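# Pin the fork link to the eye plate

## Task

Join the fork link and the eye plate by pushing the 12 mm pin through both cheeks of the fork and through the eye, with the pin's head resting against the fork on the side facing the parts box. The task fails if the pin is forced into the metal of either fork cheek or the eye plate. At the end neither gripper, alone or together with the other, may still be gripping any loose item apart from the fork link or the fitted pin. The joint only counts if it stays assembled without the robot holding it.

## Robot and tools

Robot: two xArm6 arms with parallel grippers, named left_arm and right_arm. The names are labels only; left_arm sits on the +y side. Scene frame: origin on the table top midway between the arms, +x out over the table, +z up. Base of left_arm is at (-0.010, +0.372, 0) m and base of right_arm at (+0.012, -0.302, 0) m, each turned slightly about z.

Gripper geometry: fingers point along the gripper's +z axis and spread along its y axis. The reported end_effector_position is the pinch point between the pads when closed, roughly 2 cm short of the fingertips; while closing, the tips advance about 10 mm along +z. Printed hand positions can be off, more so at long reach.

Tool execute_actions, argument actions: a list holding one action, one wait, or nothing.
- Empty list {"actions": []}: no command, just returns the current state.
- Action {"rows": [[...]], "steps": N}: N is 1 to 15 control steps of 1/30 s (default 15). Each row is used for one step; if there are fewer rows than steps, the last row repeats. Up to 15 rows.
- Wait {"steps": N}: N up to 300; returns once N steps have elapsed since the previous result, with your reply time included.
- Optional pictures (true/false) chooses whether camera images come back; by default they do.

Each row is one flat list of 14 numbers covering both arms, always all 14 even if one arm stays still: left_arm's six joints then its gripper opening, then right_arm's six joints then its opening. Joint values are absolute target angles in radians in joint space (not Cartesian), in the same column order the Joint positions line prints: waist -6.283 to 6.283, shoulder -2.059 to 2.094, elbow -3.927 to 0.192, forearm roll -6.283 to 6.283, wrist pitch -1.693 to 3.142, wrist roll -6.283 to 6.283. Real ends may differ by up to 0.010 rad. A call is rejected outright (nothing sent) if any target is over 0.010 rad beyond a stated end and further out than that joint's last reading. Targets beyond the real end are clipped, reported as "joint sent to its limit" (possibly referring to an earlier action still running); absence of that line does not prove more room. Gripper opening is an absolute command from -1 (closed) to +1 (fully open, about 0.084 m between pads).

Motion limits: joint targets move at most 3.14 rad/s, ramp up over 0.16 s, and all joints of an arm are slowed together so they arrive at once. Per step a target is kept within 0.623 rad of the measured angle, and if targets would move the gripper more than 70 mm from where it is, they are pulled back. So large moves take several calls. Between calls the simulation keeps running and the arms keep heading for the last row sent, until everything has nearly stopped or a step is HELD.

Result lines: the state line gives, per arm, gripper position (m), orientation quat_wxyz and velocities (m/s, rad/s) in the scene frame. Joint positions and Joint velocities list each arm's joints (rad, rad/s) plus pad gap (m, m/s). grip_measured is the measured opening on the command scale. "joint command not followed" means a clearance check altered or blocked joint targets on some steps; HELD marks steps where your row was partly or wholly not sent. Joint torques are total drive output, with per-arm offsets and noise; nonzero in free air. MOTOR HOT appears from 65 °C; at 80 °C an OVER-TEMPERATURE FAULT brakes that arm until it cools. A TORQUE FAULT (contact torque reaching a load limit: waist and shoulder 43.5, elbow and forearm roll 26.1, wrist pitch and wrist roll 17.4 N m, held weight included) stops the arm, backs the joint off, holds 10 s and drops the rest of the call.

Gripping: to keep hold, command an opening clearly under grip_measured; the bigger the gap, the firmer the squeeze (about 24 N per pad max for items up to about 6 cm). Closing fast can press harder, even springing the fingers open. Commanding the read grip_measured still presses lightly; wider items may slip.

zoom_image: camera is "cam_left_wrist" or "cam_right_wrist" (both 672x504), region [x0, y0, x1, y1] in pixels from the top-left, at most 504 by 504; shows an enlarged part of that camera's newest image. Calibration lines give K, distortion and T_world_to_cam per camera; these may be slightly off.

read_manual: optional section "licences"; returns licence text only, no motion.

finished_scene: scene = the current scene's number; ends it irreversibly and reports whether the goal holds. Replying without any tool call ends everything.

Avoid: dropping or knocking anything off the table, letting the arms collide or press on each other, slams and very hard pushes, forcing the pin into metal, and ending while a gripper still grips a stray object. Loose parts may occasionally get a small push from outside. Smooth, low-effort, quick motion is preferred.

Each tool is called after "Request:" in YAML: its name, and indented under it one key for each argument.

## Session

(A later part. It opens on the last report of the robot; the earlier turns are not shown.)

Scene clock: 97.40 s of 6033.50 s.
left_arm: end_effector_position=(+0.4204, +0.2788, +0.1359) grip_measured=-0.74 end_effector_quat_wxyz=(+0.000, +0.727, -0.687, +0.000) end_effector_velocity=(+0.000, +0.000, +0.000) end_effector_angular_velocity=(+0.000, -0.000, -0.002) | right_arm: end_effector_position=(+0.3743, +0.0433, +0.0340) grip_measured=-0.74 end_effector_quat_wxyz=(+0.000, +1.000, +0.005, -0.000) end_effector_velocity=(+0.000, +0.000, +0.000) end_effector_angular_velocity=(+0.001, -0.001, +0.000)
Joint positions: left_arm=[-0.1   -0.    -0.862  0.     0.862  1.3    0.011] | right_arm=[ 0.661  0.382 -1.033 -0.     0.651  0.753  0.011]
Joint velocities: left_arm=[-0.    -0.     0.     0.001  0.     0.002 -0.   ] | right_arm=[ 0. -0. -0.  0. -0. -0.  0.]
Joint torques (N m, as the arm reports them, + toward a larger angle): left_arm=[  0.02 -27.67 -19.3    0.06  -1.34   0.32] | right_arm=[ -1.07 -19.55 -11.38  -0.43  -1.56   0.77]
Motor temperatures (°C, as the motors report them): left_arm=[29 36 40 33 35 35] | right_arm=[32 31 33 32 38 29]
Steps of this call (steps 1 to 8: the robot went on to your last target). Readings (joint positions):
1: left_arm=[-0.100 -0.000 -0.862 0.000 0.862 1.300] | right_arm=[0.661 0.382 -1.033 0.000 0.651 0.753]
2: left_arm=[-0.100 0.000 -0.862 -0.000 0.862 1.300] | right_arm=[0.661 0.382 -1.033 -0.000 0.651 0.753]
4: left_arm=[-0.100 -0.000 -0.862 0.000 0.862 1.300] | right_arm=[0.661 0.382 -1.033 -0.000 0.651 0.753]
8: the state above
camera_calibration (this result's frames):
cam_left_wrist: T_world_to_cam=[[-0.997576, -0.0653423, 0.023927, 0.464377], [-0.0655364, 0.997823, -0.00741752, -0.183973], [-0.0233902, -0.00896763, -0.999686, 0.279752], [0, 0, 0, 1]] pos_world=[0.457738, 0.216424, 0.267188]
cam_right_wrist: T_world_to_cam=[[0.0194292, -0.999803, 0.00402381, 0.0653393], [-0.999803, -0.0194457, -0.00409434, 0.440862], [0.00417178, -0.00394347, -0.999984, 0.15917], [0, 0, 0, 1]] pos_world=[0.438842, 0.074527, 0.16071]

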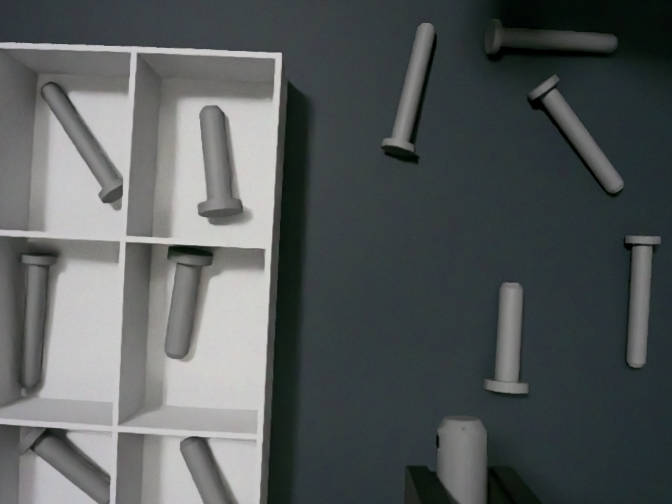

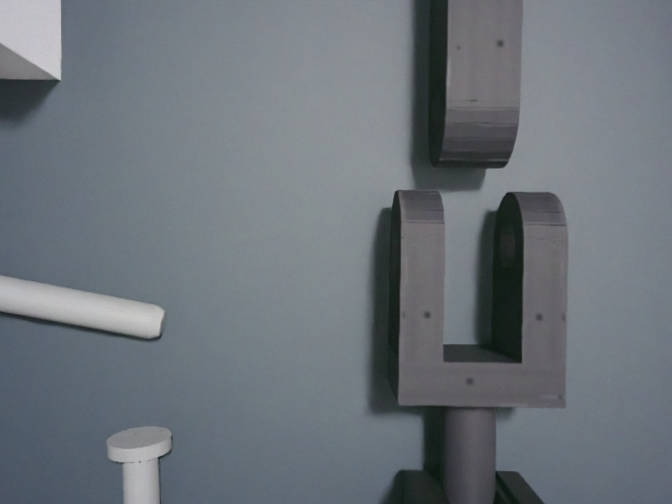

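Request:
execute_actions:
  actions:
    - {"rows":[[-0.1,0.0,-0.862,0,0.862,1.3,-1,0.65,0.397,-1.057,0,0.66,0.742,-1],[-0.1,0.0,-0.862,0,0.862,1.3,-1,0.65,0.397,-1.057,0,0.66,0.742,-1],[-0.1,0.0,-0.862,0,0.862,1.3,-1,0.65,0.397,-1.057,0,0.66,0.742,-1],[-0.1,0.0,-0.862,0,0.862,1.3,-1,0.64,0.412,-1.081,0,0.669,0.732,-1],[-0.1,0.0,-0.862,0,0.862,1.3,-1,0.64,0.412,-1.081,0,0.669,0.732,-1],[-0.1,0.0,-0.862,0,0.862,1.3,-1,0.64,0.412,-1.081,0,0.669,0.732,-1],[-0.1,0.0,-0.862,0,0.862,1.3,-1,0.63,0.427,-1.105,0,0.678,0.722,-1],[-0.1,0.0,-0.862,0,0.862,1.3,-1,0.63,0.427,-1.105,0,0.678,0.722,-1],[-0.1,0.0,-0.862,0,0.862,1.3,-1,0.63,0.427,-1.105,0,0.678,0.722,-1],[-0.1,0.0,-0.862,0,0.862,1.3,-1,0.6202,0.442,-1.129,0,0.687,0.712,-1]]}
  pictures: false

Request:
execute_actions:
  actions:
    - {"steps":12}

Scene clock: 106.97 s of 6033.50 s.
left_arm: end_effector_position=(+0.4204, +0.2788, +0.1359) grip_measured=-0.74 end_effector_quat_wxyz=(+0.000, +0.727, -0.687, +0.000) end_effector_velocity=(+0.000, -0.000, +0.000) end_effector_angular_velocity=(-0.001, +0.000, -0.000) | right_arm: end_effector_position=(+0.3980, +0.0421, +0.0318) grip_measured=-0.74 end_effector_quat_wxyz=(+0.004, +1.000, +0.006, -0.005) end_effector_velocity=(+0.044, -0.005, +0.002) end_effector_angular_velocity=(+0.008, -0.020, -0.017)
Joint positions: left_arm=[-0.1    0.    -0.862 -0.     0.862  1.3    0.011] | right_arm=[ 0.627  0.438 -1.117  0.001  0.692  0.715  0.012]
Joint velocities: left_arm=[-0.     0.    -0.    -0.001  0.     0.     0.   ] | right_arm=[-0.062  0.064 -0.106 -0.013  0.021 -0.036  0.001]
Joint torques (N m, as the arm reports them, + toward a larger angle): left_arm=[ -0.51 -27.83 -19.3    0.18  -1.24   0.36] | right_arm=[-13.77 -22.01 -19.53  -4.73  -7.58   1.28]
Motor temperatures (°C, as the motors report them): left_arm=[29 36 40 33 35 35] | right_arm=[32 31 33 32 38 29]
Steps of this call (steps 1 to 15: the robot went on to your last target; steps 16 to 90: nothing new was sent; then 6.07 s passed at rest; steps 91 to 105: all 15 steps of this action). Readings (joint positions):
91: left_arm=[-0.100 0.000 -0.862 -0.000 0.862 1.300] | right_arm=[0.660 0.382 -1.033 0.000 0.651 0.752]
92: left_arm=[-0.100 -0.000 -0.862 -0.000 0.862 1.300] | right_arm=[0.660 0.384 -1.036 0.000 0.653 0.751]
94: left_arm=[-0.100 -0.000 -0.862 0.000 0.862 1.300] | right_arm=[0.655 0.390 -1.046 0.000 0.657 0.747]
98: left_arm=[-0.100 -0.000 -0.862 0.000 0.862 1.300] | right_arm=[0.648 0.407 -1.069 0.002 0.672 0.735]
105: the state above

Scene clock: 107.37 s of 6033.50 s.
left_arm: end_effector_position=(+0.4204, +0.2788, +0.1359) grip_measured=-0.74 end_effector_quat_wxyz=(+0.000, +0.727, -0.687, +0.000) end_effector_velocity=(-0.000, +0.000, -0.000) end_effector_angular_velocity=(+0.000, -0.000, -0.001) | right_arm: end_effector_position=(+0.4010, +0.0419, +0.0322) grip_measured=-0.74 end_effector_quat_wxyz=(+0.004, +1.000, +0.006, -0.005) end_effector_velocity=(+0.001, -0.000, +0.001) end_effector_angular_velocity=(+0.000, -0.001, +0.000)
Joint positions: left_arm=[-0.1    0.    -0.862 -0.     0.862  1.3    0.011] | right_arm=[ 0.623  0.443 -1.127  0.     0.697  0.712  0.012]
Joint velocities: left_arm=[ 0.    -0.     0.     0.001  0.     0.    -0.   ] | right_arm=[-0.001 -0.002 -0.001 -0.001  0.001 -0.     0.   ]
Joint torques (N m, as the arm reports them, + toward a larger angle): left_arm=[ -0.29 -27.06 -19.45   0.19  -1.15   0.4 ] | right_arm=[-15.43 -23.97 -21.94  -4.58  -8.29   1.42]
Motor temperatures (°C, as the motors report them): left_arm=[29 36 40 33 35 35] | right_arm=[32 31 33 32 38 29]
Steps of this call (steps 1 to 12: the robot went on to your last target). Readings (joint positions):
1: left_arm=[-0.100 0.000 -0.862 -0.000 0.862 1.300] | right_arm=[0.625 0.440 -1.120 0.001 0.692 0.714]
2: left_arm=[-0.100 0.000 -0.862 -0.000 0.862 1.300] | right_arm=[0.624 0.441 -1.122 0.000 0.692 0.713]
4: left_arm=[-0.100 -0.000 -0.862 0.000 0.862 1.300] | right_arm=[0.623 0.442 -1.124 0.000 0.693 0.712]
8: left_arm=[-0.100 -0.000 -0.862 -0.000 0.862 1.300] | right_arm=[0.623 0.443 -1.126 0.000 0.696 0.712]
12: the state above
camera_calibration (this result's frames):
cam_left_wrist: T_world_to_cam=[[-0.997576, -0.0653426, 0.0239269, 0.464377], [-0.0655367, 0.997823, -0.00741776, -0.183972], [-0.0233901, -0.00896787, -0.999686, 0.279752], [0, 0, 0, 1]] pos_world=[0.457738, 0.216424, 0.267188]
cam_right_wrist: T_world_to_cam=[[0.0225478, -0.999674, 0.0119616, 0.061929], [-0.999733, -0.0224844, 0.00541276, 0.467318], [-0.00514204, -0.0120805, -0.999914, 0.161337], [0, 0, 0, 1]] pos_world=[0.466626, 0.0743652, 0.158053]

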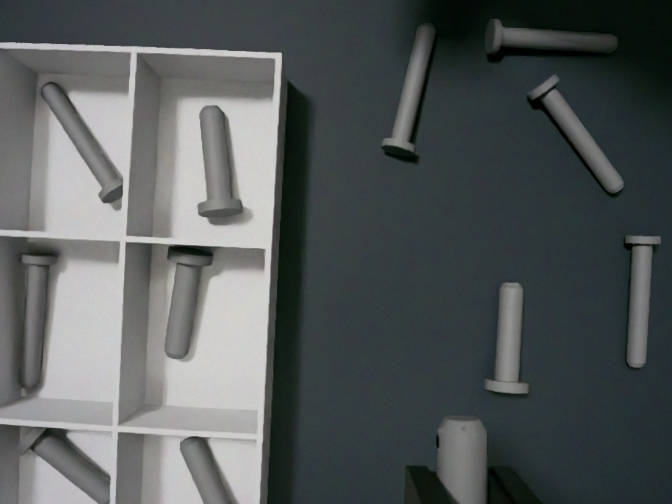

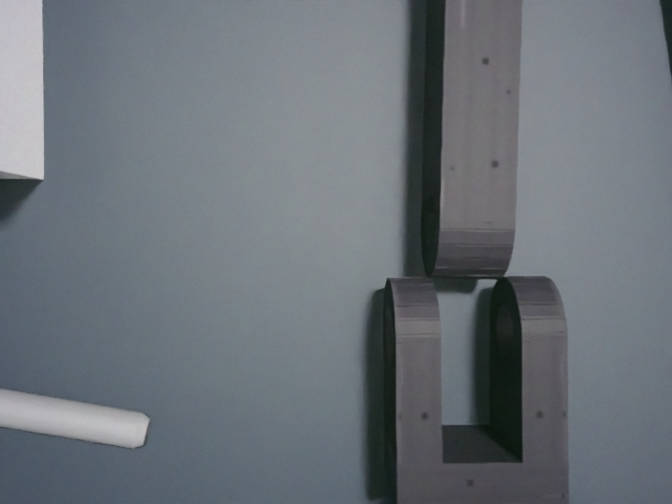

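Request:
execute_actions:
  actions:
    - {"rows":[[-0.1,0.0,-0.862,0,0.862,1.3,-1,0.6333,0.428,-1.107,0,0.679,0.725,-1]]}
  pictures: false

Request:
execute_actions:
  actions:
    - {"steps":8}

Request:
zoom_image:
  camera: "cam_right_wrist"
  region: [370,180,590,345]

Scene clock: 112.67 s of 6033.50 s.
left_arm: end_effector_position=(+0.4204, +0.2788, +0.1359) grip_measured=-0.74 end_effector_quat_wxyz=(+0.000, +0.727, -0.687, +0.000) end_effector_velocity=(-0.001, +0.000, -0.000) end_effector_angular_velocity=(-0.000, +0.001, +0.001) | right_arm: end_effector_position=(+0.4008, +0.0453, +0.0372) grip_measured=-0.74 end_effector_quat_wxyz=(-0.003, +1.000, +0.003, +0.004) end_effector_velocity=(-0.010, +0.001, -0.004) end_effector_angular_velocity=(-0.011, +0.015, +0.012)
Joint positions: left_arm=[-0.1   -0.    -0.862  0.     0.862  1.3    0.011] | right_arm=[ 0.629  0.426 -1.112 -0.001  0.676  0.726  0.011]
Joint velocities: left_arm=[-0.    -0.     0.001 -0.001 -0.    -0.001 -0.   ] | right_arm=[ 0.013 -0.002  0.013  0.003  0.008 -0.001  0.   ]
Joint torques (N m, as the arm reports them, + toward a larger angle): left_arm=[ -0.54 -27.78 -19.51   0.39  -1.33   0.35] | right_arm=[  3.06 -22.03 -12.91   0.25  -2.27   0.11]
Motor temperatures (°C, as the motors report them): left_arm=[29 36 40 33 35 35] | right_arm=[32 32 35 32 39 29]
Steps of this call (steps 1 to 15: the robot went on to your last target; steps 16 to 90: nothing new was sent; then 1.80 s passed at rest; steps 91 to 105: all 15 steps of this action). Readings (joint positions):
91: left_arm=[-0.100 0.000 -0.862 0.000 0.862 1.300] | right_arm=[0.623 0.442 -1.126 -0.000 0.696 0.712]
92: left_arm=[-0.100 -0.000 -0.862 -0.000 0.862 1.300] | right_arm=[0.624 0.440 -1.124 -0.000 0.694 0.714]
94: left_arm=[-0.100 -0.000 -0.862 -0.000 0.862 1.300] | right_arm=[0.626 0.435 -1.118 -0.001 0.687 0.720]
98: left_arm=[-0.100 -0.000 -0.862 -0.000 0.862 1.300] | right_arm=[0.628 0.430 -1.112 -0.002 0.679 0.724]
105: the state above

Scene clock: 112.93 s of 6033.50 s.
left_arm: end_effector_position=(+0.4204, +0.2788, +0.1359) grip_measured=-0.74 end_effector_quat_wxyz=(+0.000, +0.727, -0.687, +0.000) end_effector_velocity=(+0.000, -0.000, -0.000) end_effector_angular_velocity=(-0.000, +0.000, -0.000) | right_arm: end_effector_position=(+0.3972, +0.0460, +0.0354) grip_measured=-0.74 end_effector_quat_wxyz=(-0.001, +1.000, +0.005, +0.001) end_effector_velocity=(-0.006, -0.004, -0.007) end_effector_angular_velocity=(-0.015, +0.017, +0.000)
Joint positions: left_arm=[-0.1    0.    -0.862 -0.     0.862  1.3    0.011] | right_arm=[ 0.634  0.427 -1.109  0.     0.678  0.725  0.011]
Joint velocities: left_arm=[-0.     0.    -0.    -0.     0.     0.001  0.   ] | right_arm=[0.002 0.005 0.009 0.001 0.008 0.001 0.   ]
Joint torques (N m, as the arm reports them, + toward a larger angle): left_arm=[ -0.09 -27.67 -19.48   0.33  -1.38   0.34] | right_arm=[ -0.41 -21.48 -12.26  -0.27  -1.68   0.51]
Motor temperatures (°C, as the motors report them): left_arm=[29 36 40 33 35 35] | right_arm=[32 32 35 32 39 29]
Steps of this call (steps 1 to 8: the robot went on to your last target). Readings (joint positions):
1: left_arm=[-0.100 -0.000 -0.862 -0.000 0.862 1.300] | right_arm=[0.629 0.426 -1.112 -0.001 0.676 0.726]
2: left_arm=[-0.100 0.000 -0.862 -0.000 0.862 1.300] | right_arm=[0.630 0.426 -1.111 -0.001 0.676 0.725]
4: left_arm=[-0.100 0.000 -0.862 0.000 0.862 1.300] | right_arm=[0.631 0.427 -1.110 -0.001 0.677 0.725]
8: the state above
camera_calibration (this result's frames):
cam_left_wrist: T_world_to_cam=[[-0.997576, -0.0653426, 0.023927, 0.464377], [-0.0655367, 0.997823, -0.00741758, -0.183973], [-0.0233903, -0.0089677, -0.999686, 0.279752], [0, 0, 0, 1]] pos_world=[0.457738, 0.216424, 0.267188]
cam_right_wrist: T_world_to_cam=[[0.0205491, -0.999788, 0.00141452, 0.0672428], [-0.999764, -0.0205586, -0.00701958, 0.463964], [0.00704717, -0.00126994, -0.999974, 0.159142], [0, 0, 0, 1]] pos_world=[0.461351, 0.0769691, 0.162299]

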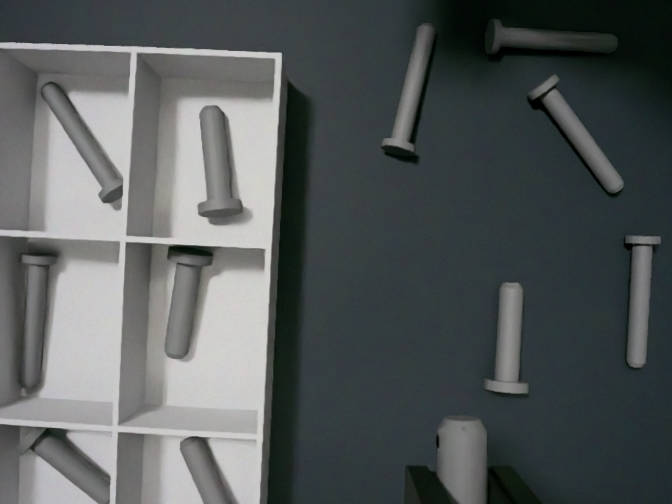

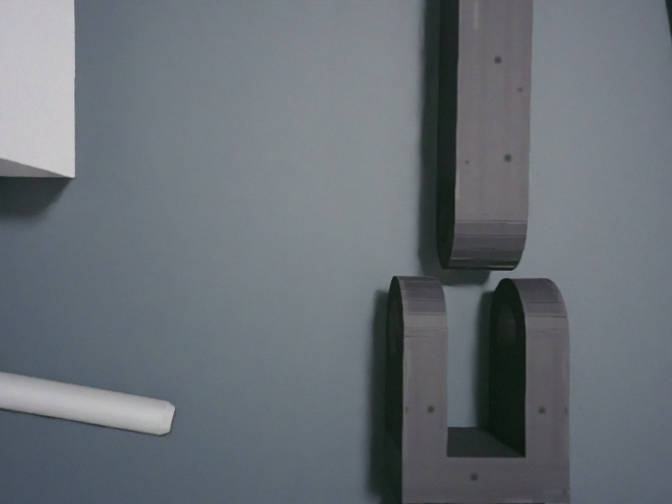

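Region (370, 180, 590, 345) of cam_right_wrist's 672x504 image, scaled by 2.291, with more detail than that image has; it fills the top 378 rows of this view, and the rest is white.

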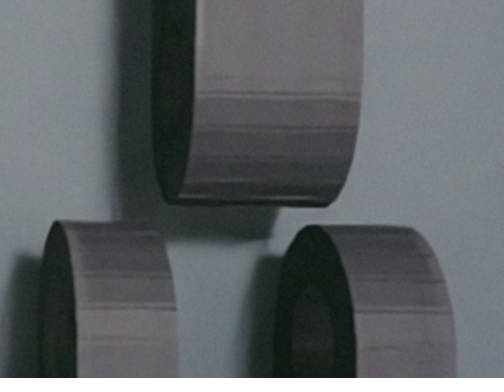

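Not settled; look again.

Request:
execute_actions:
  actions:
    - {"steps":10}

Request:
zoom_image:
  camera: "cam_right_wrist"
  region: [370,180,590,345]

Scene clock: 115.80 s of 6033.50 s.
left_arm: end_effector_position=(+0.4204, +0.2788, +0.1359) grip_measured=-0.74 end_effector_quat_wxyz=(+0.000, +0.727, -0.687, +0.000) end_effector_velocity=(+0.001, -0.000, +0.001) end_effector_angular_velocity=(-0.001, -0.001, -0.000) | right_arm: end_effector_position=(+0.3964, +0.0449, +0.0343) grip_measured=-0.74 end_effector_quat_wxyz=(+0.000, +1.000, +0.005, +0.000) end_effector_velocity=(+0.001, +0.000, +0.001) end_effector_angular_velocity=(+0.002, -0.002, -0.001)
Joint positions: left_arm=[-0.1    0.    -0.862  0.     0.862  1.3    0.011] | right_arm=[ 0.633  0.428 -1.107 -0.     0.679  0.725  0.011]
Joint velocities: left_arm=[ 0.    -0.    -0.001 -0.001  0.     0.001 -0.   ] | right_arm=[-0.001 -0.001 -0.     0.    -0.002  0.     0.   ]
Joint torques (N m, as the arm reports them, + toward a larger angle): left_arm=[ -0.15 -27.53 -19.57   0.36  -1.22   0.34] | right_arm=[ -0.38 -21.66 -12.34  -0.39  -1.7    0.58]
Motor temperatures (°C, as the motors report them): left_arm=[29 36 40 33 35 35] | right_arm=[32 32 34 32 39 29]
Steps of this call (steps 1 to 15: the robot went on to your last target; steps 16 to 86: nothing new was sent). Readings (joint positions):
1: left_arm=[-0.100 0.000 -0.862 -0.000 0.862 1.300] | right_arm=[0.634 0.427 -1.108 0.000 0.678 0.725]
2: left_arm=[-0.100 -0.000 -0.862 -0.000 0.862 1.300] | right_arm=[0.634 0.428 -1.108 0.000 0.678 0.725]
4: left_arm=[-0.100 0.000 -0.862 -0.000 0.862 1.300] | right_arm=[0.634 0.428 -1.108 0.000 0.678 0.725]
8: left_arm=[-0.100 0.000 -0.862 -0.000 0.862 1.300] | right_arm=[0.633 0.428 -1.107 0.000 0.679 0.725]
86: the state above
All arms were judged still, so your last target was given up. Only a new action makes them travel on or press farther. Fingers that are still opening or closing keep moving.
camera_calibration (this result's frames):
cam_left_wrist: T_world_to_cam=[[-0.997576, -0.0653427, 0.0239269, 0.464377], [-0.0655367, 0.997823, -0.00741758, -0.183973], [-0.0233901, -0.00896769, -0.999686, 0.279752], [0, 0, 0, 1]] pos_world=[0.457738, 0.216424, 0.267188]
cam_right_wrist: T_world_to_cam=[[0.0197116, -0.999798, 0.00393474, 0.0664009], [-0.999797, -0.0197281, -0.00418274, 0.463029], [0.00425952, -0.00385149, -0.999984, 0.159297], [0, 0, 0, 1]] pos_world=[0.460947, 0.0761356, 0.16097]

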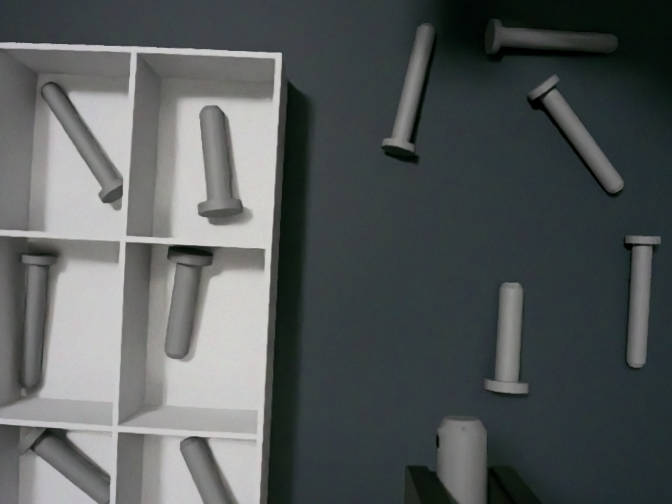

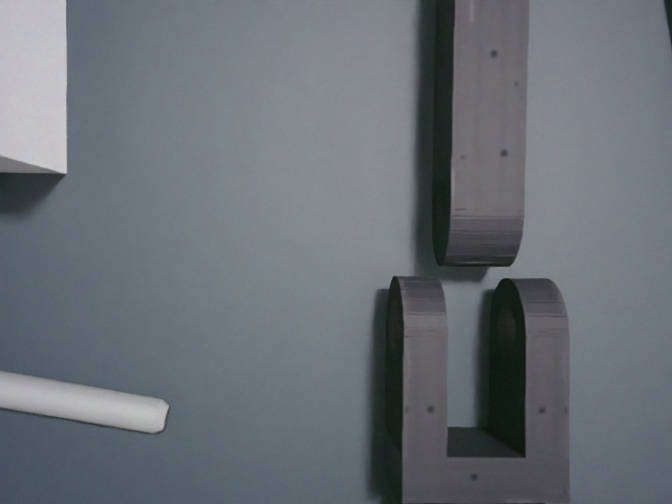

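Region (370, 180, 590, 345) of cam_right_wrist's 672x504 image, scaled by 2.291, with more detail than that image has; it fills the top 378 rows of this view, and the rest is white.

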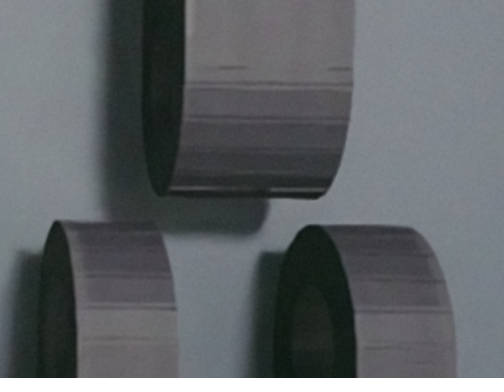

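Request:
execute_actions:
  actions:
    - {"rows":[[-0.1,0.0,-0.862,0,0.862,1.3,-1,0.6324,0.427,-1.1055,0,0.6785,0.724,-1]],"steps":10}
  pictures: false

Request:
execute_actions:
  actions:
    - {"rows":[[-0.1,0.0,-0.862,0,0.862,1.3,-1,0.6324,0.427,-1.1055,0,0.6785,0.724,-0.6]],"steps":10}
  pictures: false

Request:
execute_actions:
  actions:
    - {"rows":[[-0.1,0.0,-0.862,0,0.862,1.3,-1,0.629,0.4325,-1.114,0,0.6815,0.7205,-0.6],[-0.1,0.0,-0.862,0,0.862,1.3,-1,0.629,0.4325,-1.114,0,0.6815,0.7205,-0.6],[-0.1,0.0,-0.862,0,0.862,1.3,-1,0.629,0.4325,-1.114,0,0.6815,0.7205,-0.6],[-0.1,0.0,-0.862,0,0.862,1.3,-1,0.629,0.4325,-1.114,0,0.6815,0.7205,-0.6],[-0.1,0.0,-0.862,0,0.862,1.3,-1,0.6255,0.438,-1.123,0,0.685,0.717,-0.6],[-0.1,0.0,-0.862,0,0.862,1.3,-1,0.6255,0.438,-1.123,0,0.685,0.717,-0.6],[-0.1,0.0,-0.862,0,0.862,1.3,-1,0.6255,0.438,-1.123,0,0.685,0.717,-0.6],[-0.1,0.0,-0.862,0,0.862,1.3,-1,0.6255,0.438,-1.123,0,0.685,0.717,-0.6],[-0.1,0.0,-0.862,0,0.862,1.3,-1,0.622,0.4435,-1.1315,0,0.688,0.714,-0.6],[-0.1,0.0,-0.862,0,0.862,1.3,-1,0.622,0.4435,-1.1315,0,0.688,0.714,-0.6],[-0.1,0.0,-0.862,0,0.862,1.3,-1,0.622,0.4435,-1.1315,0,0.688,0.714,-0.6],[-0.1,0.0,-0.862,0,0.862,1.3,-1,0.622,0.4435,-1.1315,0,0.688,0.714,-0.6],[-0.1,0.0,-0.862,0,0.862,1.3,-1,0.6185,0.449,-1.14,0,0.691,0.7105,-0.6]]}
  pictures: false

Request:
execute_actions:
  actions:
    - {"steps":15}

Scene clock: 134.53 s of 6033.50 s.
left_arm: end_effector_position=(+0.4204, +0.2788, +0.1359) grip_measured=-0.74 end_effector_quat_wxyz=(+0.000, +0.727, -0.687, +0.000) end_effector_velocity=(-0.000, +0.000, -0.000) end_effector_angular_velocity=(+0.000, +0.000, -0.002) | right_arm: end_effector_position=(+0.3964, +0.0443, +0.0343) grip_measured=-0.74 end_effector_quat_wxyz=(+0.000, +1.000, +0.005, +0.000) end_effector_velocity=(-0.001, +0.000, -0.000) end_effector_angular_velocity=(-0.001, +0.001, +0.002)
Joint positions: left_arm=[-0.1   -0.    -0.862  0.     0.862  1.3    0.011] | right_arm=[ 0.632  0.427 -1.106  0.     0.679  0.724  0.011]
Joint velocities: left_arm=[-0.    -0.     0.     0.     0.     0.001 -0.   ] | right_arm=[ 0.001  0.     0.001  0.     0.    -0.001  0.   ]
Joint torques (N m, as the arm reports them, + toward a larger angle): left_arm=[ -0.32 -27.75 -19.06   0.42  -1.22   0.27] | right_arm=[ -0.12 -21.61 -12.38  -0.21  -1.59   0.6 ]
Motor temperatures (°C, as the motors report them): left_arm=[29 36 40 33 35 35] | right_arm=[32 32 34 32 39 29]
Steps of this call (steps 1 to 90: nothing new was sent; then 15.40 s passed at rest; steps 91 to 100: all 10 steps of this action). Readings (joint positions):
91: left_arm=[-0.100 0.000 -0.862 -0.000 0.862 1.300] | right_arm=[0.633 0.428 -1.107 -0.000 0.679 0.725]
92: left_arm=[-0.100 0.000 -0.862 0.000 0.862 1.300] | right_arm=[0.633 0.428 -1.107 -0.000 0.679 0.725]
94: left_arm=[-0.100 -0.000 -0.862 0.000 0.862 1.300] | right_arm=[0.633 0.427 -1.106 0.000 0.679 0.724]
98: left_arm=[-0.100 -0.000 -0.862 0.000 0.862 1.300] | right_arm=[0.632 0.427 -1.106 0.000 0.679 0.724]
100: the state above

Scene clock: 134.87 s of 6033.50 s.
left_arm: end_effector_position=(+0.4204, +0.2788, +0.1359) grip_measured=-0.74 end_effector_quat_wxyz=(+0.000, +0.727, -0.687, +0.000) end_effector_velocity=(+0.000, -0.000, +0.000) end_effector_angular_velocity=(-0.001, -0.000, -0.000) | right_arm: end_effector_position=(+0.3967, +0.0445, +0.0347) grip_measured=-0.62 end_effector_quat_wxyz=(-0.000, +1.000, +0.005, +0.000) end_effector_velocity=(+0.000, -0.002, -0.002) end_effector_angular_velocity=(-0.003, +0.003, -0.002)
Joint positions: left_arm=[-0.1    0.    -0.862  0.     0.862  1.3    0.011] | right_arm=[ 0.632  0.427 -1.106 -0.     0.678  0.724  0.017]
Joint velocities: left_arm=[ 0.    -0.    -0.    -0.001  0.     0.001 -0.   ] | right_arm=[-0.003  0.003  0.002 -0.001 -0.001 -0.     0.   ]
Joint torques (N m, as the arm reports them, + toward a larger angle): left_arm=[ -0.5  -27.72 -19.47   0.47  -1.21   0.34] | right_arm=[ -0.24 -20.65 -11.59  -0.33  -1.44   0.64]
Motor temperatures (°C, as the motors report them): left_arm=[29 36 40 33 35 35] | right_arm=[32 32 34 32 39 29]
Steps of this call (steps 1 to 10: all 10 steps of this action). Readings (joint positions):
1: left_arm=[-0.100 -0.000 -0.862 -0.000 0.862 1.300] | right_arm=[0.632 0.427 -1.106 -0.000 0.679 0.724]
2: left_arm=[-0.100 -0.000 -0.862 0.000 0.862 1.300] | right_arm=[0.632 0.427 -1.106 0.000 0.679 0.724]
4: left_arm=[-0.100 -0.000 -0.862 0.000 0.862 1.300] | right_arm=[0.633 0.427 -1.106 0.000 0.678 0.724]
8: left_arm=[-0.100 0.000 -0.862 -0.000 0.862 1.300] | right_arm=[0.633 0.426 -1.106 0.000 0.678 0.724]
10: the state above

Scene clock: 135.37 s of 6033.50 s.
left_arm: end_effector_position=(+0.4204, +0.2788, +0.1359) grip_measured=-0.74 end_effector_quat_wxyz=(+0.000, +0.727, -0.687, +0.000) end_effector_velocity=(+0.000, -0.000, +0.000) end_effector_angular_velocity=(-0.000, -0.001, -0.000) | right_arm: end_effector_position=(+0.4007, +0.0441, +0.0329) grip_measured=-0.62 end_effector_quat_wxyz=(+0.003, +1.000, +0.006, -0.004) end_effector_velocity=(+0.005, -0.001, -0.005) end_effector_angular_velocity=(-0.019, +0.029, +0.011)
Joint positions: left_arm=[-0.1   -0.    -0.862 -0.     0.862  1.3    0.011] | right_arm=[ 0.626  0.443 -1.129  0.002  0.695  0.713  0.017]
Joint velocities: left_arm=[-0. -0. -0.  0.  0. -0.  0.] | right_arm=[-0.009  0.038 -0.053  0.008  0.05  -0.026  0.   ]
Joint torques (N m, as the arm reports them, + toward a larger angle): left_arm=[ -0.21 -27.71 -19.03   0.31  -1.3    0.35] | right_arm=[-14.04 -17.61 -18.14  -5.3   -7.78   0.47]
Motor temperatures (°C, as the motors report them): left_arm=[29 36 40 33 35 35] | right_arm=[32 32 34 32 39 29]
Steps of this call (steps 1 to 15: all 15 steps of this action). Readings (joint positions):
1: left_arm=[-0.100 0.000 -0.862 -0.000 0.862 1.300] | right_arm=[0.632 0.427 -1.106 -0.000 0.678 0.724]
2: left_arm=[-0.100 0.000 -0.862 0.000 0.862 1.300] | right_arm=[0.632 0.428 -1.107 0.000 0.679 0.723]
4: left_arm=[-0.100 -0.000 -0.862 0.000 0.862 1.300] | right_arm=[0.631 0.430 -1.110 0.000 0.681 0.722]
8: left_arm=[-0.100 0.000 -0.862 0.000 0.862 1.300] | right_arm=[0.629 0.435 -1.117 0.001 0.685 0.719]
15: the state above

Scene clock: 135.87 s of 6033.50 s.
left_arm: end_effector_position=(+0.4204, +0.2788, +0.1359) grip_measured=-0.74 end_effector_quat_wxyz=(+0.000, +0.727, -0.687, +0.000) end_effector_velocity=(-0.000, -0.000, +0.000) end_effector_angular_velocity=(-0.000, -0.000, -0.000) | right_arm: end_effector_position=(+0.4013, +0.0441, +0.0327) grip_measured=-0.62 end_effector_quat_wxyz=(+0.005, +1.000, +0.008, -0.006) end_effector_velocity=(+0.000, +0.000, +0.000) end_effector_angular_velocity=(-0.003, +0.002, +0.002)
Joint positions: left_arm=[-0.1    0.    -0.862 -0.     0.862  1.3    0.011] | right_arm=[ 0.626  0.449 -1.139  0.     0.707  0.711  0.017]
Joint velocities: left_arm=[-0. -0.  0. -0.  0.  0.  0.] | right_arm=[ 0.     0.002 -0.005 -0.002  0.007 -0.001  0.   ]
Joint torques (N m, as the arm reports them, + toward a larger angle): left_arm=[ -0.49 -27.74 -19.49   0.35  -1.3    0.34] | right_arm=[-18.32 -16.07 -20.36  -6.77  -9.9    0.29]
Motor temperatures (°C, as the motors report them): left_arm=[29 36 40 33 35 35] | right_arm=[32 32 34 32 39 29]
Steps of this call (steps 1 to 15: the robot went on to your last target). Readings (joint positions):
1: left_arm=[-0.100 0.000 -0.862 -0.000 0.862 1.300] | right_arm=[0.626 0.444 -1.130 0.002 0.696 0.713]
2: left_arm=[-0.100 0.000 -0.862 -0.000 0.862 1.300] | right_arm=[0.626 0.445 -1.132 0.002 0.698 0.712]
4: left_arm=[-0.100 0.000 -0.862 0.000 0.862 1.300] | right_arm=[0.626 0.446 -1.134 0.002 0.700 0.711]
8: left_arm=[-0.100 -0.000 -0.862 0.000 0.862 1.300] | right_arm=[0.626 0.448 -1.137 0.001 0.704 0.711]
15: the state above
camera_calibration (this result's frames):
cam_left_wrist: T_world_to_cam=[[-0.997576, -0.0653425, 0.0239271, 0.464377], [-0.0655366, 0.997823, -0.00741759, -0.183973], [-0.0233903, -0.00896771, -0.999686, 0.279752], [0, 0, 0, 1]] pos_world=[0.457738, 0.216424, 0.267188]
cam_right_wrist: T_world_to_cam=[[0.0265411, -0.999543, 0.0144451, 0.0624504], [-0.999614, -0.026419, 0.00858108, 0.46769], [-0.00819554, -0.0146672, -0.999859, 0.163135], [0, 0, 0, 1]] pos_world=[0.467189, 0.0771705, 0.158196]

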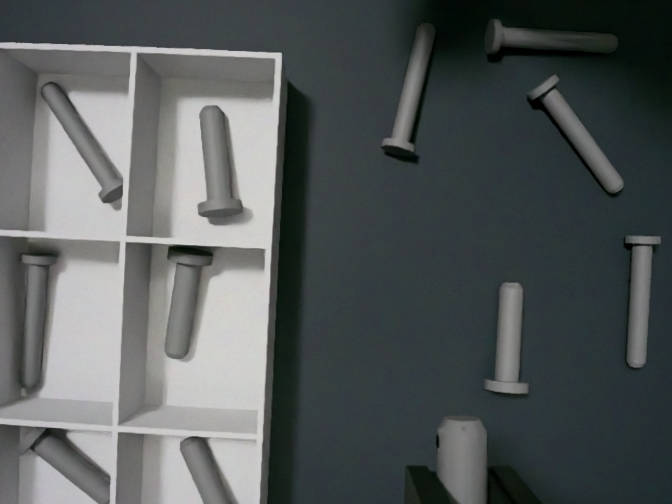

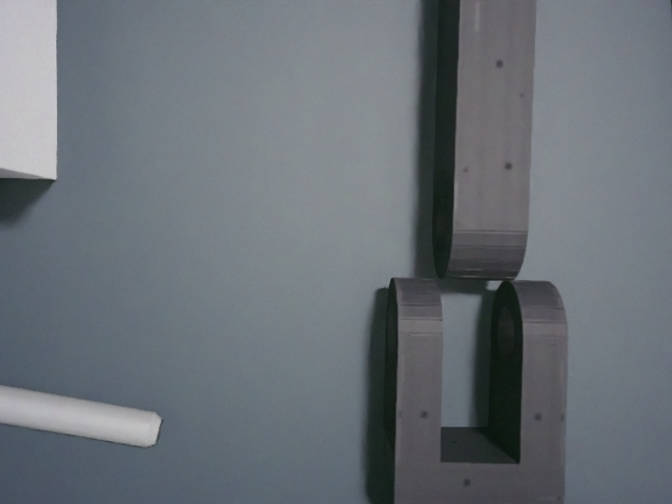

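Request:
execute_actions:
  actions:
    - {"rows":[[-0.1,0.0,-0.862,0,0.862,1.3,-1,0.6324,0.427,-1.1055,0,0.6785,0.724,-0.6]]}
  pictures: false

Request:
execute_actions:
  actions:
    - {"steps":25}
  pictures: false

Request:
execute_actions:
  actions:
    - {"rows":[[-0.1,0.0,-0.862,0,0.862,1.3,-1,0.6324,0.427,-1.1055,0,0.6785,0.724,-1]]}

Request:
zoom_image:
  camera: "cam_right_wrist"
  region: [370,180,590,345]

Scene clock: 140.93 s of 6033.50 s.
left_arm: end_effector_position=(+0.4204, +0.2788, +0.1359) grip_measured=-0.74 end_effector_quat_wxyz=(+0.000, +0.727, -0.687, +0.000) end_effector_velocity=(-0.000, -0.000, -0.001) end_effector_angular_velocity=(-0.000, +0.001, +0.000) | right_arm: end_effector_position=(+0.3989, +0.0444, +0.0353) grip_measured=-0.62 end_effector_quat_wxyz=(-0.001, +1.000, +0.004, +0.002) end_effector_velocity=(-0.000, +0.000, +0.003) end_effector_angular_velocity=(+0.004, -0.004, -0.004)
Joint positions: left_arm=[-0.1    0.    -0.862 -0.     0.862  1.3    0.011] | right_arm=[ 0.63   0.428 -1.109 -0.001  0.677  0.724  0.017]
Joint velocities: left_arm=[-0.     0.     0.001 -0.001 -0.     0.    -0.   ] | right_arm=[-0.    -0.01   0.006  0.001 -0.001  0.004  0.001]
Joint torques (N m, as the arm reports them, + toward a larger angle): left_arm=[ -0.2  -27.8  -19.41   0.27  -1.32   0.33] | right_arm=[ -1.79 -22.51 -13.66  -0.77  -2.52   0.46]
Motor temperatures (°C, as the motors report them): left_arm=[29 36 40 33 35 35] | right_arm=[32 32 35 32 40 29]
Steps of this call (steps 1 to 15: the robot went on to your last target; steps 16 to 90: nothing new was sent; then 1.57 s passed at rest; steps 91 to 105: all 15 steps of this action). Readings (joint positions):
91: left_arm=[-0.100 0.000 -0.862 0.000 0.862 1.300] | right_arm=[0.626 0.449 -1.140 -0.000 0.708 0.711]
92: left_arm=[-0.100 0.000 -0.862 -0.000 0.862 1.300] | right_arm=[0.627 0.447 -1.137 -0.000 0.706 0.712]
94: left_arm=[-0.100 -0.000 -0.862 -0.000 0.862 1.300] | right_arm=[0.628 0.441 -1.125 -0.002 0.693 0.717]
98: left_arm=[-0.100 -0.000 -0.862 -0.000 0.862 1.300] | right_arm=[0.628 0.433 -1.113 -0.002 0.679 0.722]
105: the state above

Scene clock: 141.77 s of 6033.50 s.
left_arm: end_effector_position=(+0.4204, +0.2788, +0.1359) grip_measured=-0.74 end_effector_quat_wxyz=(+0.000, +0.727, -0.687, +0.000) end_effector_velocity=(-0.000, +0.000, -0.000) end_effector_angular_velocity=(+0.001, +0.001, -0.001) | right_arm: end_effector_position=(+0.3965, +0.0443, +0.0343) grip_measured=-0.62 end_effector_quat_wxyz=(-0.000, +1.000, +0.005, +0.000) end_effector_velocity=(-0.000, +0.000, -0.000) end_effector_angular_velocity=(-0.000, +0.000, +0.001)
Joint positions: left_arm=[-0.1   -0.    -0.862  0.     0.862  1.3    0.011] | right_arm=[ 0.632  0.427 -1.106 -0.     0.678  0.724  0.017]
Joint velocities: left_arm=[-0.    -0.     0.001  0.001  0.     0.    -0.   ] | right_arm=[ 0.001  0.     0.    -0.    -0.    -0.     0.   ]
Joint torques (N m, as the arm reports them, + toward a larger angle): left_arm=[ -0.64 -27.97 -19.51   0.2   -1.41   0.28] | right_arm=[ -0.23 -20.72 -11.57  -0.24  -1.6    0.57]
Motor temperatures (°C, as the motors report them): left_arm=[29 36 40 33 35 35] | right_arm=[32 32 35 32 40 29]
Steps of this call (steps 1 to 15: the robot went on to your last target; steps 16 to 25: nothing new was sent). Readings (joint positions):
1: left_arm=[-0.100 -0.000 -0.862 -0.000 0.862 1.300] | right_arm=[0.630 0.427 -1.109 -0.001 0.676 0.724]
2: left_arm=[-0.100 0.000 -0.862 -0.000 0.862 1.300] | right_arm=[0.630 0.427 -1.109 -0.001 0.677 0.724]
4: left_arm=[-0.100 0.000 -0.862 0.000 0.862 1.300] | right_arm=[0.630 0.426 -1.109 -0.001 0.677 0.724]
8: left_arm=[-0.100 -0.000 -0.862 -0.000 0.862 1.300] | right_arm=[0.631 0.426 -1.108 -0.000 0.677 0.724]
25: the state above
All arms were judged still, so your last target was given up. Only a new action makes them travel on or press farther. Fingers that are still opening or closing keep moving.

Scene clock: 142.27 s of 6033.50 s.
left_arm: end_effector_position=(+0.4204, +0.2788, +0.1359) grip_measured=-0.74 end_effector_quat_wxyz=(+0.000, +0.727, -0.687, +0.000) end_effector_velocity=(+0.000, +0.000, +0.000) end_effector_angular_velocity=(-0.000, -0.000, +0.001) | right_arm: end_effector_position=(+0.3965, +0.0444, +0.0343) grip_measured=-0.74 end_effector_quat_wxyz=(-0.000, +1.000, +0.005, +0.000) end_effector_velocity=(-0.000, +0.000, +0.000) end_effector_angular_velocity=(+0.000, -0.000, +0.001)
Joint positions: left_arm=[-0.1   -0.    -0.862 -0.     0.862  1.3    0.011] | right_arm=[ 0.632  0.427 -1.106  0.     0.678  0.724  0.011]
Joint velocities: left_arm=[ 0.     0.    -0.001  0.     0.    -0.001 -0.   ] | right_arm=[ 0.001 -0.     0.     0.    -0.001 -0.     0.   ]
Joint torques (N m, as the arm reports them, + toward a larger angle): left_arm=[ -0.09 -27.67 -19.52   0.17  -1.22   0.32] | right_arm=[ -0.44 -20.65 -11.47  -0.52  -1.32   0.72]
Motor temperatures (°C, as the motors report them): left_arm=[29 36 40 33 35 35] | right_arm=[32 32 35 32 40 29]
Steps of this call (steps 1 to 15: all 15 steps of this action). Readings (joint positions):
1: left_arm=[-0.100 -0.000 -0.862 -0.000 0.862 1.300] | right_arm=[0.632 0.427 -1.106 0.000 0.678 0.724]
2: left_arm=[-0.100 -0.000 -0.862 -0.000 0.862 1.300] | right_arm=[0.632 0.427 -1.106 0.000 0.678 0.724]
4: left_arm=[-0.100 0.000 -0.862 0.000 0.862 1.300] | right_arm=[0.632 0.427 -1.106 0.000 0.678 0.724]
8: left_arm=[-0.100 -0.000 -0.862 0.000 0.862 1.300] | right_arm=[0.632 0.427 -1.106 0.000 0.678 0.724]
15: the state above
camera_calibration (this result's frames):
cam_left_wrist: T_world_to_cam=[[-0.997576, -0.0653426, 0.0239269, 0.464377], [-0.0655367, 0.997823, -0.00741763, -0.183972], [-0.0233901, -0.00896774, -0.999686, 0.279752], [0, 0, 0, 1]] pos_world=[0.457738, 0.216424, 0.267188]
cam_right_wrist: T_world_to_cam=[[0.0198631, -0.999795, 0.00383879, 0.0658176], [-0.999793, -0.0198795, -0.0042812, 0.463101], [0.00435664, -0.00375296, -0.999983, 0.159313], [0, 0, 0, 1]] pos_world=[0.461004, 0.0756082, 0.161041]

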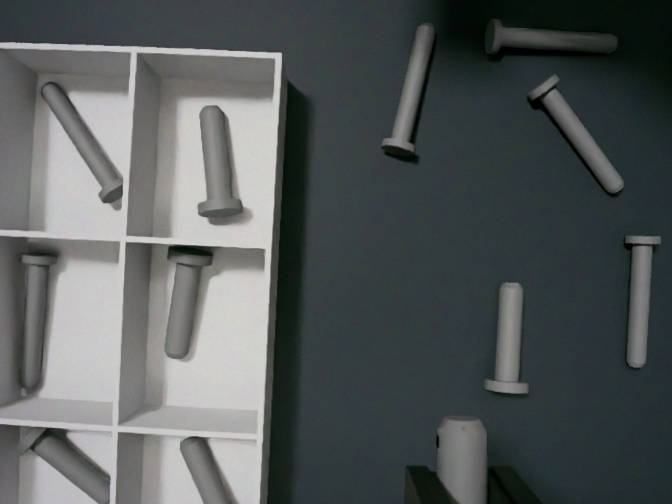

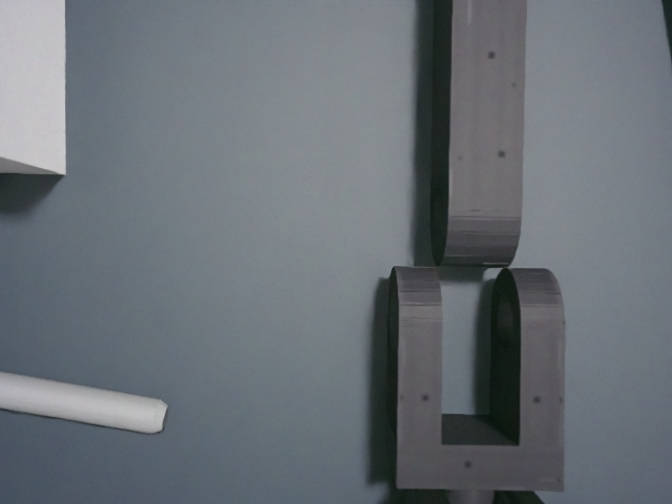

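Region (370, 180, 590, 345) of cam_right_wrist's 672x504 image, scaled by 2.291, with more detail than that image has; it fills the top 378 rows of this view, and the rest is white.

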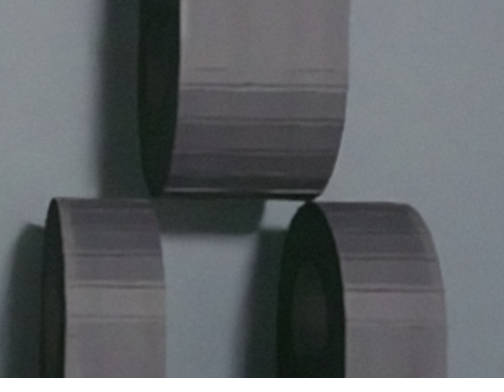

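Request:
execute_actions:
  actions:
    - {"rows":[[-0.1,0.0,-0.862,0,0.862,1.3,-1,0.6324,0.427,-1.1055,0,0.6785,0.741,-1]]}
  pictures: false

Request:
execute_actions:
  actions:
    - {"rows":[[-0.1,0.0,-0.862,0,0.862,1.3,-1,0.6307,0.4297,-1.11,0,0.68,0.7393,-1]],"steps":10}
  pictures: false

Request:
execute_actions:
  actions:
    - {"rows":[[-0.1,0.0,-0.862,0,0.862,1.3,-1,0.629,0.4325,-1.114,0,0.6815,0.7375,-1]],"steps":10}
  pictures: false

Request:
execute_actions:
  actions:
    - {"rows":[[-0.1,0.0,-0.862,0,0.862,1.3,-1,0.6255,0.438,-1.123,0,0.685,0.734,-1]]}

Scene clock: 149.33 s of 6033.50 s.
left_arm: end_effector_position=(+0.4204, +0.2788, +0.1359) grip_measured=-0.74 end_effector_quat_wxyz=(+0.000, +0.727, -0.687, +0.000) end_effector_velocity=(+0.000, +0.000, +0.000) end_effector_angular_velocity=(+0.000, -0.000, +0.000) | right_arm: end_effector_position=(+0.3965, +0.0443, +0.0343) grip_measured=-0.74 end_effector_quat_wxyz=(-0.000, +1.000, -0.004, +0.000) end_effector_velocity=(+0.000, -0.000, +0.001) end_effector_angular_velocity=(+0.001, -0.000, -0.003)
Joint positions: left_arm=[-0.1   -0.    -0.862  0.     0.862  1.3    0.011] | right_arm=[ 0.632  0.427 -1.106 -0.     0.678  0.741  0.011]
Joint velocities: left_arm=[ 0.     0.    -0.     0.     0.    -0.001 -0.   ] | right_arm=[-0.001 -0.001  0.     0.     0.     0.002 -0.   ]
Joint torques (N m, as the arm reports them, + toward a larger angle): left_arm=[ -0.73 -27.9  -19.41   0.46  -1.37   0.31] | right_arm=[ -0.82 -20.43 -11.18  -0.31  -1.26   0.75]
Motor temperatures (°C, as the motors report them): left_arm=[29 36 40 33 35 35] | right_arm=[32 32 34 32 40 29]
Steps of this call (steps 1 to 15: the robot went on to your last target; steps 16 to 90: nothing new was sent; then 3.57 s passed at rest; steps 91 to 105: all 15 steps of this action). Readings (joint positions):
91: left_arm=[-0.100 0.000 -0.862 -0.000 0.862 1.300] | right_arm=[0.632 0.427 -1.106 0.000 0.678 0.724]
92: left_arm=[-0.100 -0.000 -0.862 0.000 0.862 1.300] | right_arm=[0.632 0.427 -1.106 -0.000 0.678 0.727]
94: left_arm=[-0.100 0.000 -0.862 -0.000 0.862 1.300] | right_arm=[0.632 0.427 -1.106 -0.000 0.678 0.734]
98: left_arm=[-0.100 -0.000 -0.862 -0.000 0.862 1.300] | right_arm=[0.632 0.427 -1.106 -0.000 0.678 0.739]
105: the state above

Scene clock: 149.67 s of 6033.50 s.
left_arm: end_effector_position=(+0.4204, +0.2788, +0.1359) grip_measured=-0.74 end_effector_quat_wxyz=(+0.000, +0.727, -0.687, +0.000) end_effector_velocity=(-0.000, +0.000, -0.000) end_effector_angular_velocity=(+0.000, +0.000, -0.001) | right_arm: end_effector_position=(+0.3974, +0.0444, +0.0343) grip_measured=-0.74 end_effector_quat_wxyz=(+0.000, +1.000, -0.004, -0.000) end_effector_velocity=(+0.002, -0.000, -0.000) end_effector_angular_velocity=(+0.001, -0.002, -0.002)
Joint positions: left_arm=[-0.1   -0.    -0.862  0.     0.862  1.3    0.011] | right_arm=[ 0.631  0.429 -1.109  0.     0.68   0.739  0.011]
Joint velocities: left_arm=[-0.     0.     0.     0.    -0.     0.001 -0.   ] | right_arm=[-0.004  0.004 -0.004 -0.001 -0.002 -0.001 -0.   ]
Joint torques (N m, as the arm reports them, + toward a larger angle): left_arm=[ -0.27 -27.49 -19.44   0.48  -1.35   0.19] | right_arm=[ -2.11 -20.11 -11.67  -0.92  -1.88   0.74]
Motor temperatures (°C, as the motors report them): left_arm=[29 36 40 33 35 35] | right_arm=[32 32 34 32 40 29]
Steps of this call (steps 1 to 10: all 10 steps of this action). Readings (joint positions):
1: left_arm=[-0.100 -0.000 -0.862 0.000 0.862 1.300] | right_arm=[0.632 0.427 -1.106 -0.000 0.678 0.741]
2: left_arm=[-0.100 0.000 -0.862 -0.000 0.862 1.300] | right_arm=[0.632 0.427 -1.106 0.000 0.679 0.741]
4: left_arm=[-0.100 0.000 -0.862 -0.000 0.862 1.300] | right_arm=[0.632 0.428 -1.108 0.000 0.680 0.740]
8: left_arm=[-0.100 0.000 -0.862 -0.000 0.862 1.300] | right_arm=[0.631 0.429 -1.109 0.000 0.681 0.739]
10: the state above

Scene clock: 150.00 s of 6033.50 s.
left_arm: end_effector_position=(+0.4204, +0.2788, +0.1359) grip_measured=-0.74 end_effector_quat_wxyz=(+0.000, +0.727, -0.687, +0.000) end_effector_velocity=(-0.000, +0.000, -0.000) end_effector_angular_velocity=(+0.000, +0.001, +0.000) | right_arm: end_effector_position=(+0.3990, +0.0444, +0.0343) grip_measured=-0.74 end_effector_quat_wxyz=(-0.000, +1.000, -0.004, +0.000) end_effector_velocity=(+0.001, -0.001, -0.001) end_effector_angular_velocity=(-0.001, +0.001, -0.002)
Joint positions: left_arm=[-0.1   -0.    -0.862  0.     0.862  1.3    0.011] | right_arm=[ 0.629  0.432 -1.114  0.     0.681  0.738  0.011]
Joint velocities: left_arm=[ 0.    -0.     0.001 -0.    -0.    -0.     0.   ] | right_arm=[-0.002  0.003 -0.002 -0.    -0.    -0.001  0.   ]
Joint torques (N m, as the arm reports them, + toward a larger angle): left_arm=[ -0.62 -27.92 -19.47   0.27  -1.22   0.36] | right_arm=[ -2.02 -19.97 -11.84  -0.88  -1.93   0.74]
Motor temperatures (°C, as the motors report them): left_arm=[29 36 40 33 35 35] | right_arm=[32 32 34 32 40 29]
Steps of this call (steps 1 to 10: all 10 steps of this action). Readings (joint positions):
1: left_arm=[-0.100 0.000 -0.862 0.000 0.862 1.300] | right_arm=[0.631 0.430 -1.110 0.000 0.680 0.739]
2: left_arm=[-0.100 -0.000 -0.862 0.000 0.862 1.300] | right_arm=[0.631 0.430 -1.110 0.000 0.681 0.739]
4: left_arm=[-0.100 0.000 -0.862 0.000 0.862 1.300] | right_arm=[0.630 0.431 -1.112 0.000 0.681 0.738]
8: left_arm=[-0.100 0.000 -0.862 -0.000 0.862 1.300] | right_arm=[0.629 0.432 -1.114 0.000 0.681 0.738]
10: the state above

Scene clock: 150.50 s of 6033.50 s.
left_arm: end_effector_position=(+0.4204, +0.2788, +0.1359) grip_measured=-0.74 end_effector_quat_wxyz=(+0.000, +0.727, -0.687, +0.000) end_effector_velocity=(-0.000, -0.000, +0.000) end_effector_angular_velocity=(-0.001, -0.000, +0.002) | right_arm: end_effector_position=(+0.4018, +0.0443, +0.0343) grip_measured=-0.74 end_effector_quat_wxyz=(-0.000, +1.000, -0.004, +0.000) end_effector_velocity=(+0.001, +0.000, +0.000) end_effector_angular_velocity=(+0.001, -0.001, -0.000)
Joint positions: left_arm=[-0.1    0.    -0.862 -0.     0.862  1.3    0.011] | right_arm=[ 0.626  0.438 -1.123  0.     0.685  0.734  0.011]
Joint velocities: left_arm=[-0.    -0.     0.    -0.001 -0.    -0.001 -0.   ] | right_arm=[-0.001  0.    -0.001  0.    -0.001 -0.     0.   ]
Joint torques (N m, as the arm reports them, + toward a larger angle): left_arm=[ -0.32 -27.63 -19.3    0.22  -1.35   0.26] | right_arm=[ -2.54 -19.9  -11.69  -0.85  -1.87   0.77]
Motor temperatures (°C, as the motors report them): left_arm=[29 36 40 33 35 35] | right_arm=[32 32 34 32 40 29]
Steps of this call (steps 1 to 15: all 15 steps of this action). Readings (joint positions):
1: left_arm=[-0.100 0.000 -0.862 0.000 0.862 1.300] | right_arm=[0.629 0.432 -1.114 0.000 0.682 0.737]
2: left_arm=[-0.100 -0.000 -0.862 -0.000 0.862 1.300] | right_arm=[0.629 0.433 -1.115 0.000 0.682 0.737]
4: left_arm=[-0.100 -0.000 -0.862 0.000 0.862 1.300] | right_arm=[0.627 0.436 -1.119 0.000 0.683 0.735]
8: left_arm=[-0.100 0.000 -0.862 0.000 0.862 1.300] | right_arm=[0.626 0.437 -1.122 0.000 0.685 0.734]
15: the state above
camera_calibration (this result's frames):
cam_left_wrist: T_world_to_cam=[[-0.997576, -0.0653425, 0.0239271, 0.464377], [-0.0655366, 0.997823, -0.00741762, -0.183973], [-0.0233903, -0.00896774, -0.999686, 0.279752], [0, 0, 0, 1]] pos_world=[0.457738, 0.216424, 0.267188]
cam_right_wrist: T_world_to_cam=[[0.00299361, -0.999988, 0.00390376, 0.0724782], [-0.999987, -0.00301003, -0.00420783, 0.467741], [0.00421953, -0.00389111, -0.999984, 0.15928], [0, 0, 0, 1]] pos_world=[0.466846, 0.074505, 0.160963]

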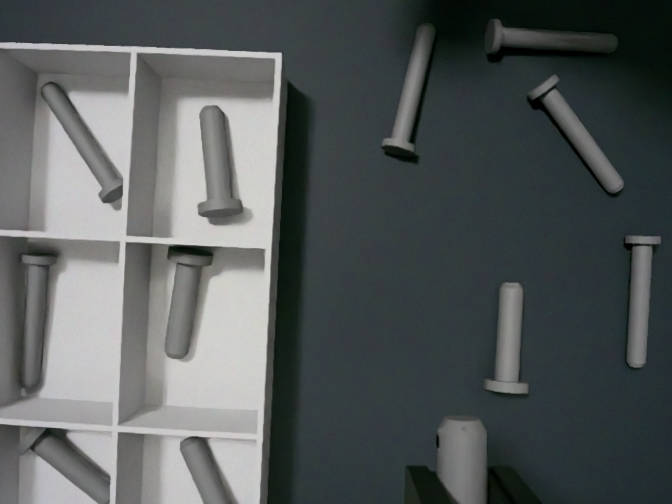

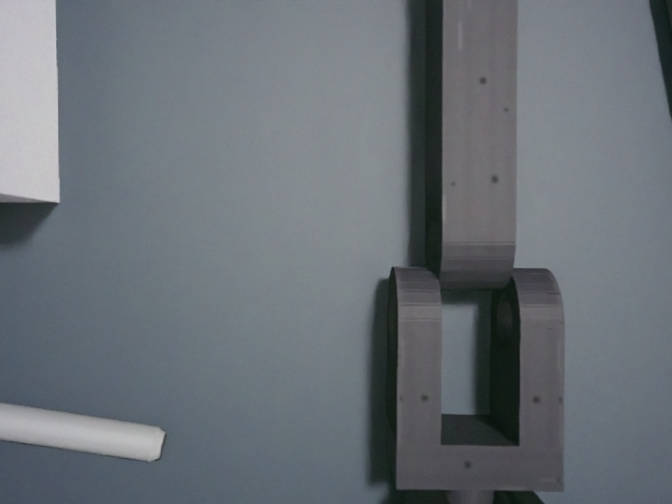

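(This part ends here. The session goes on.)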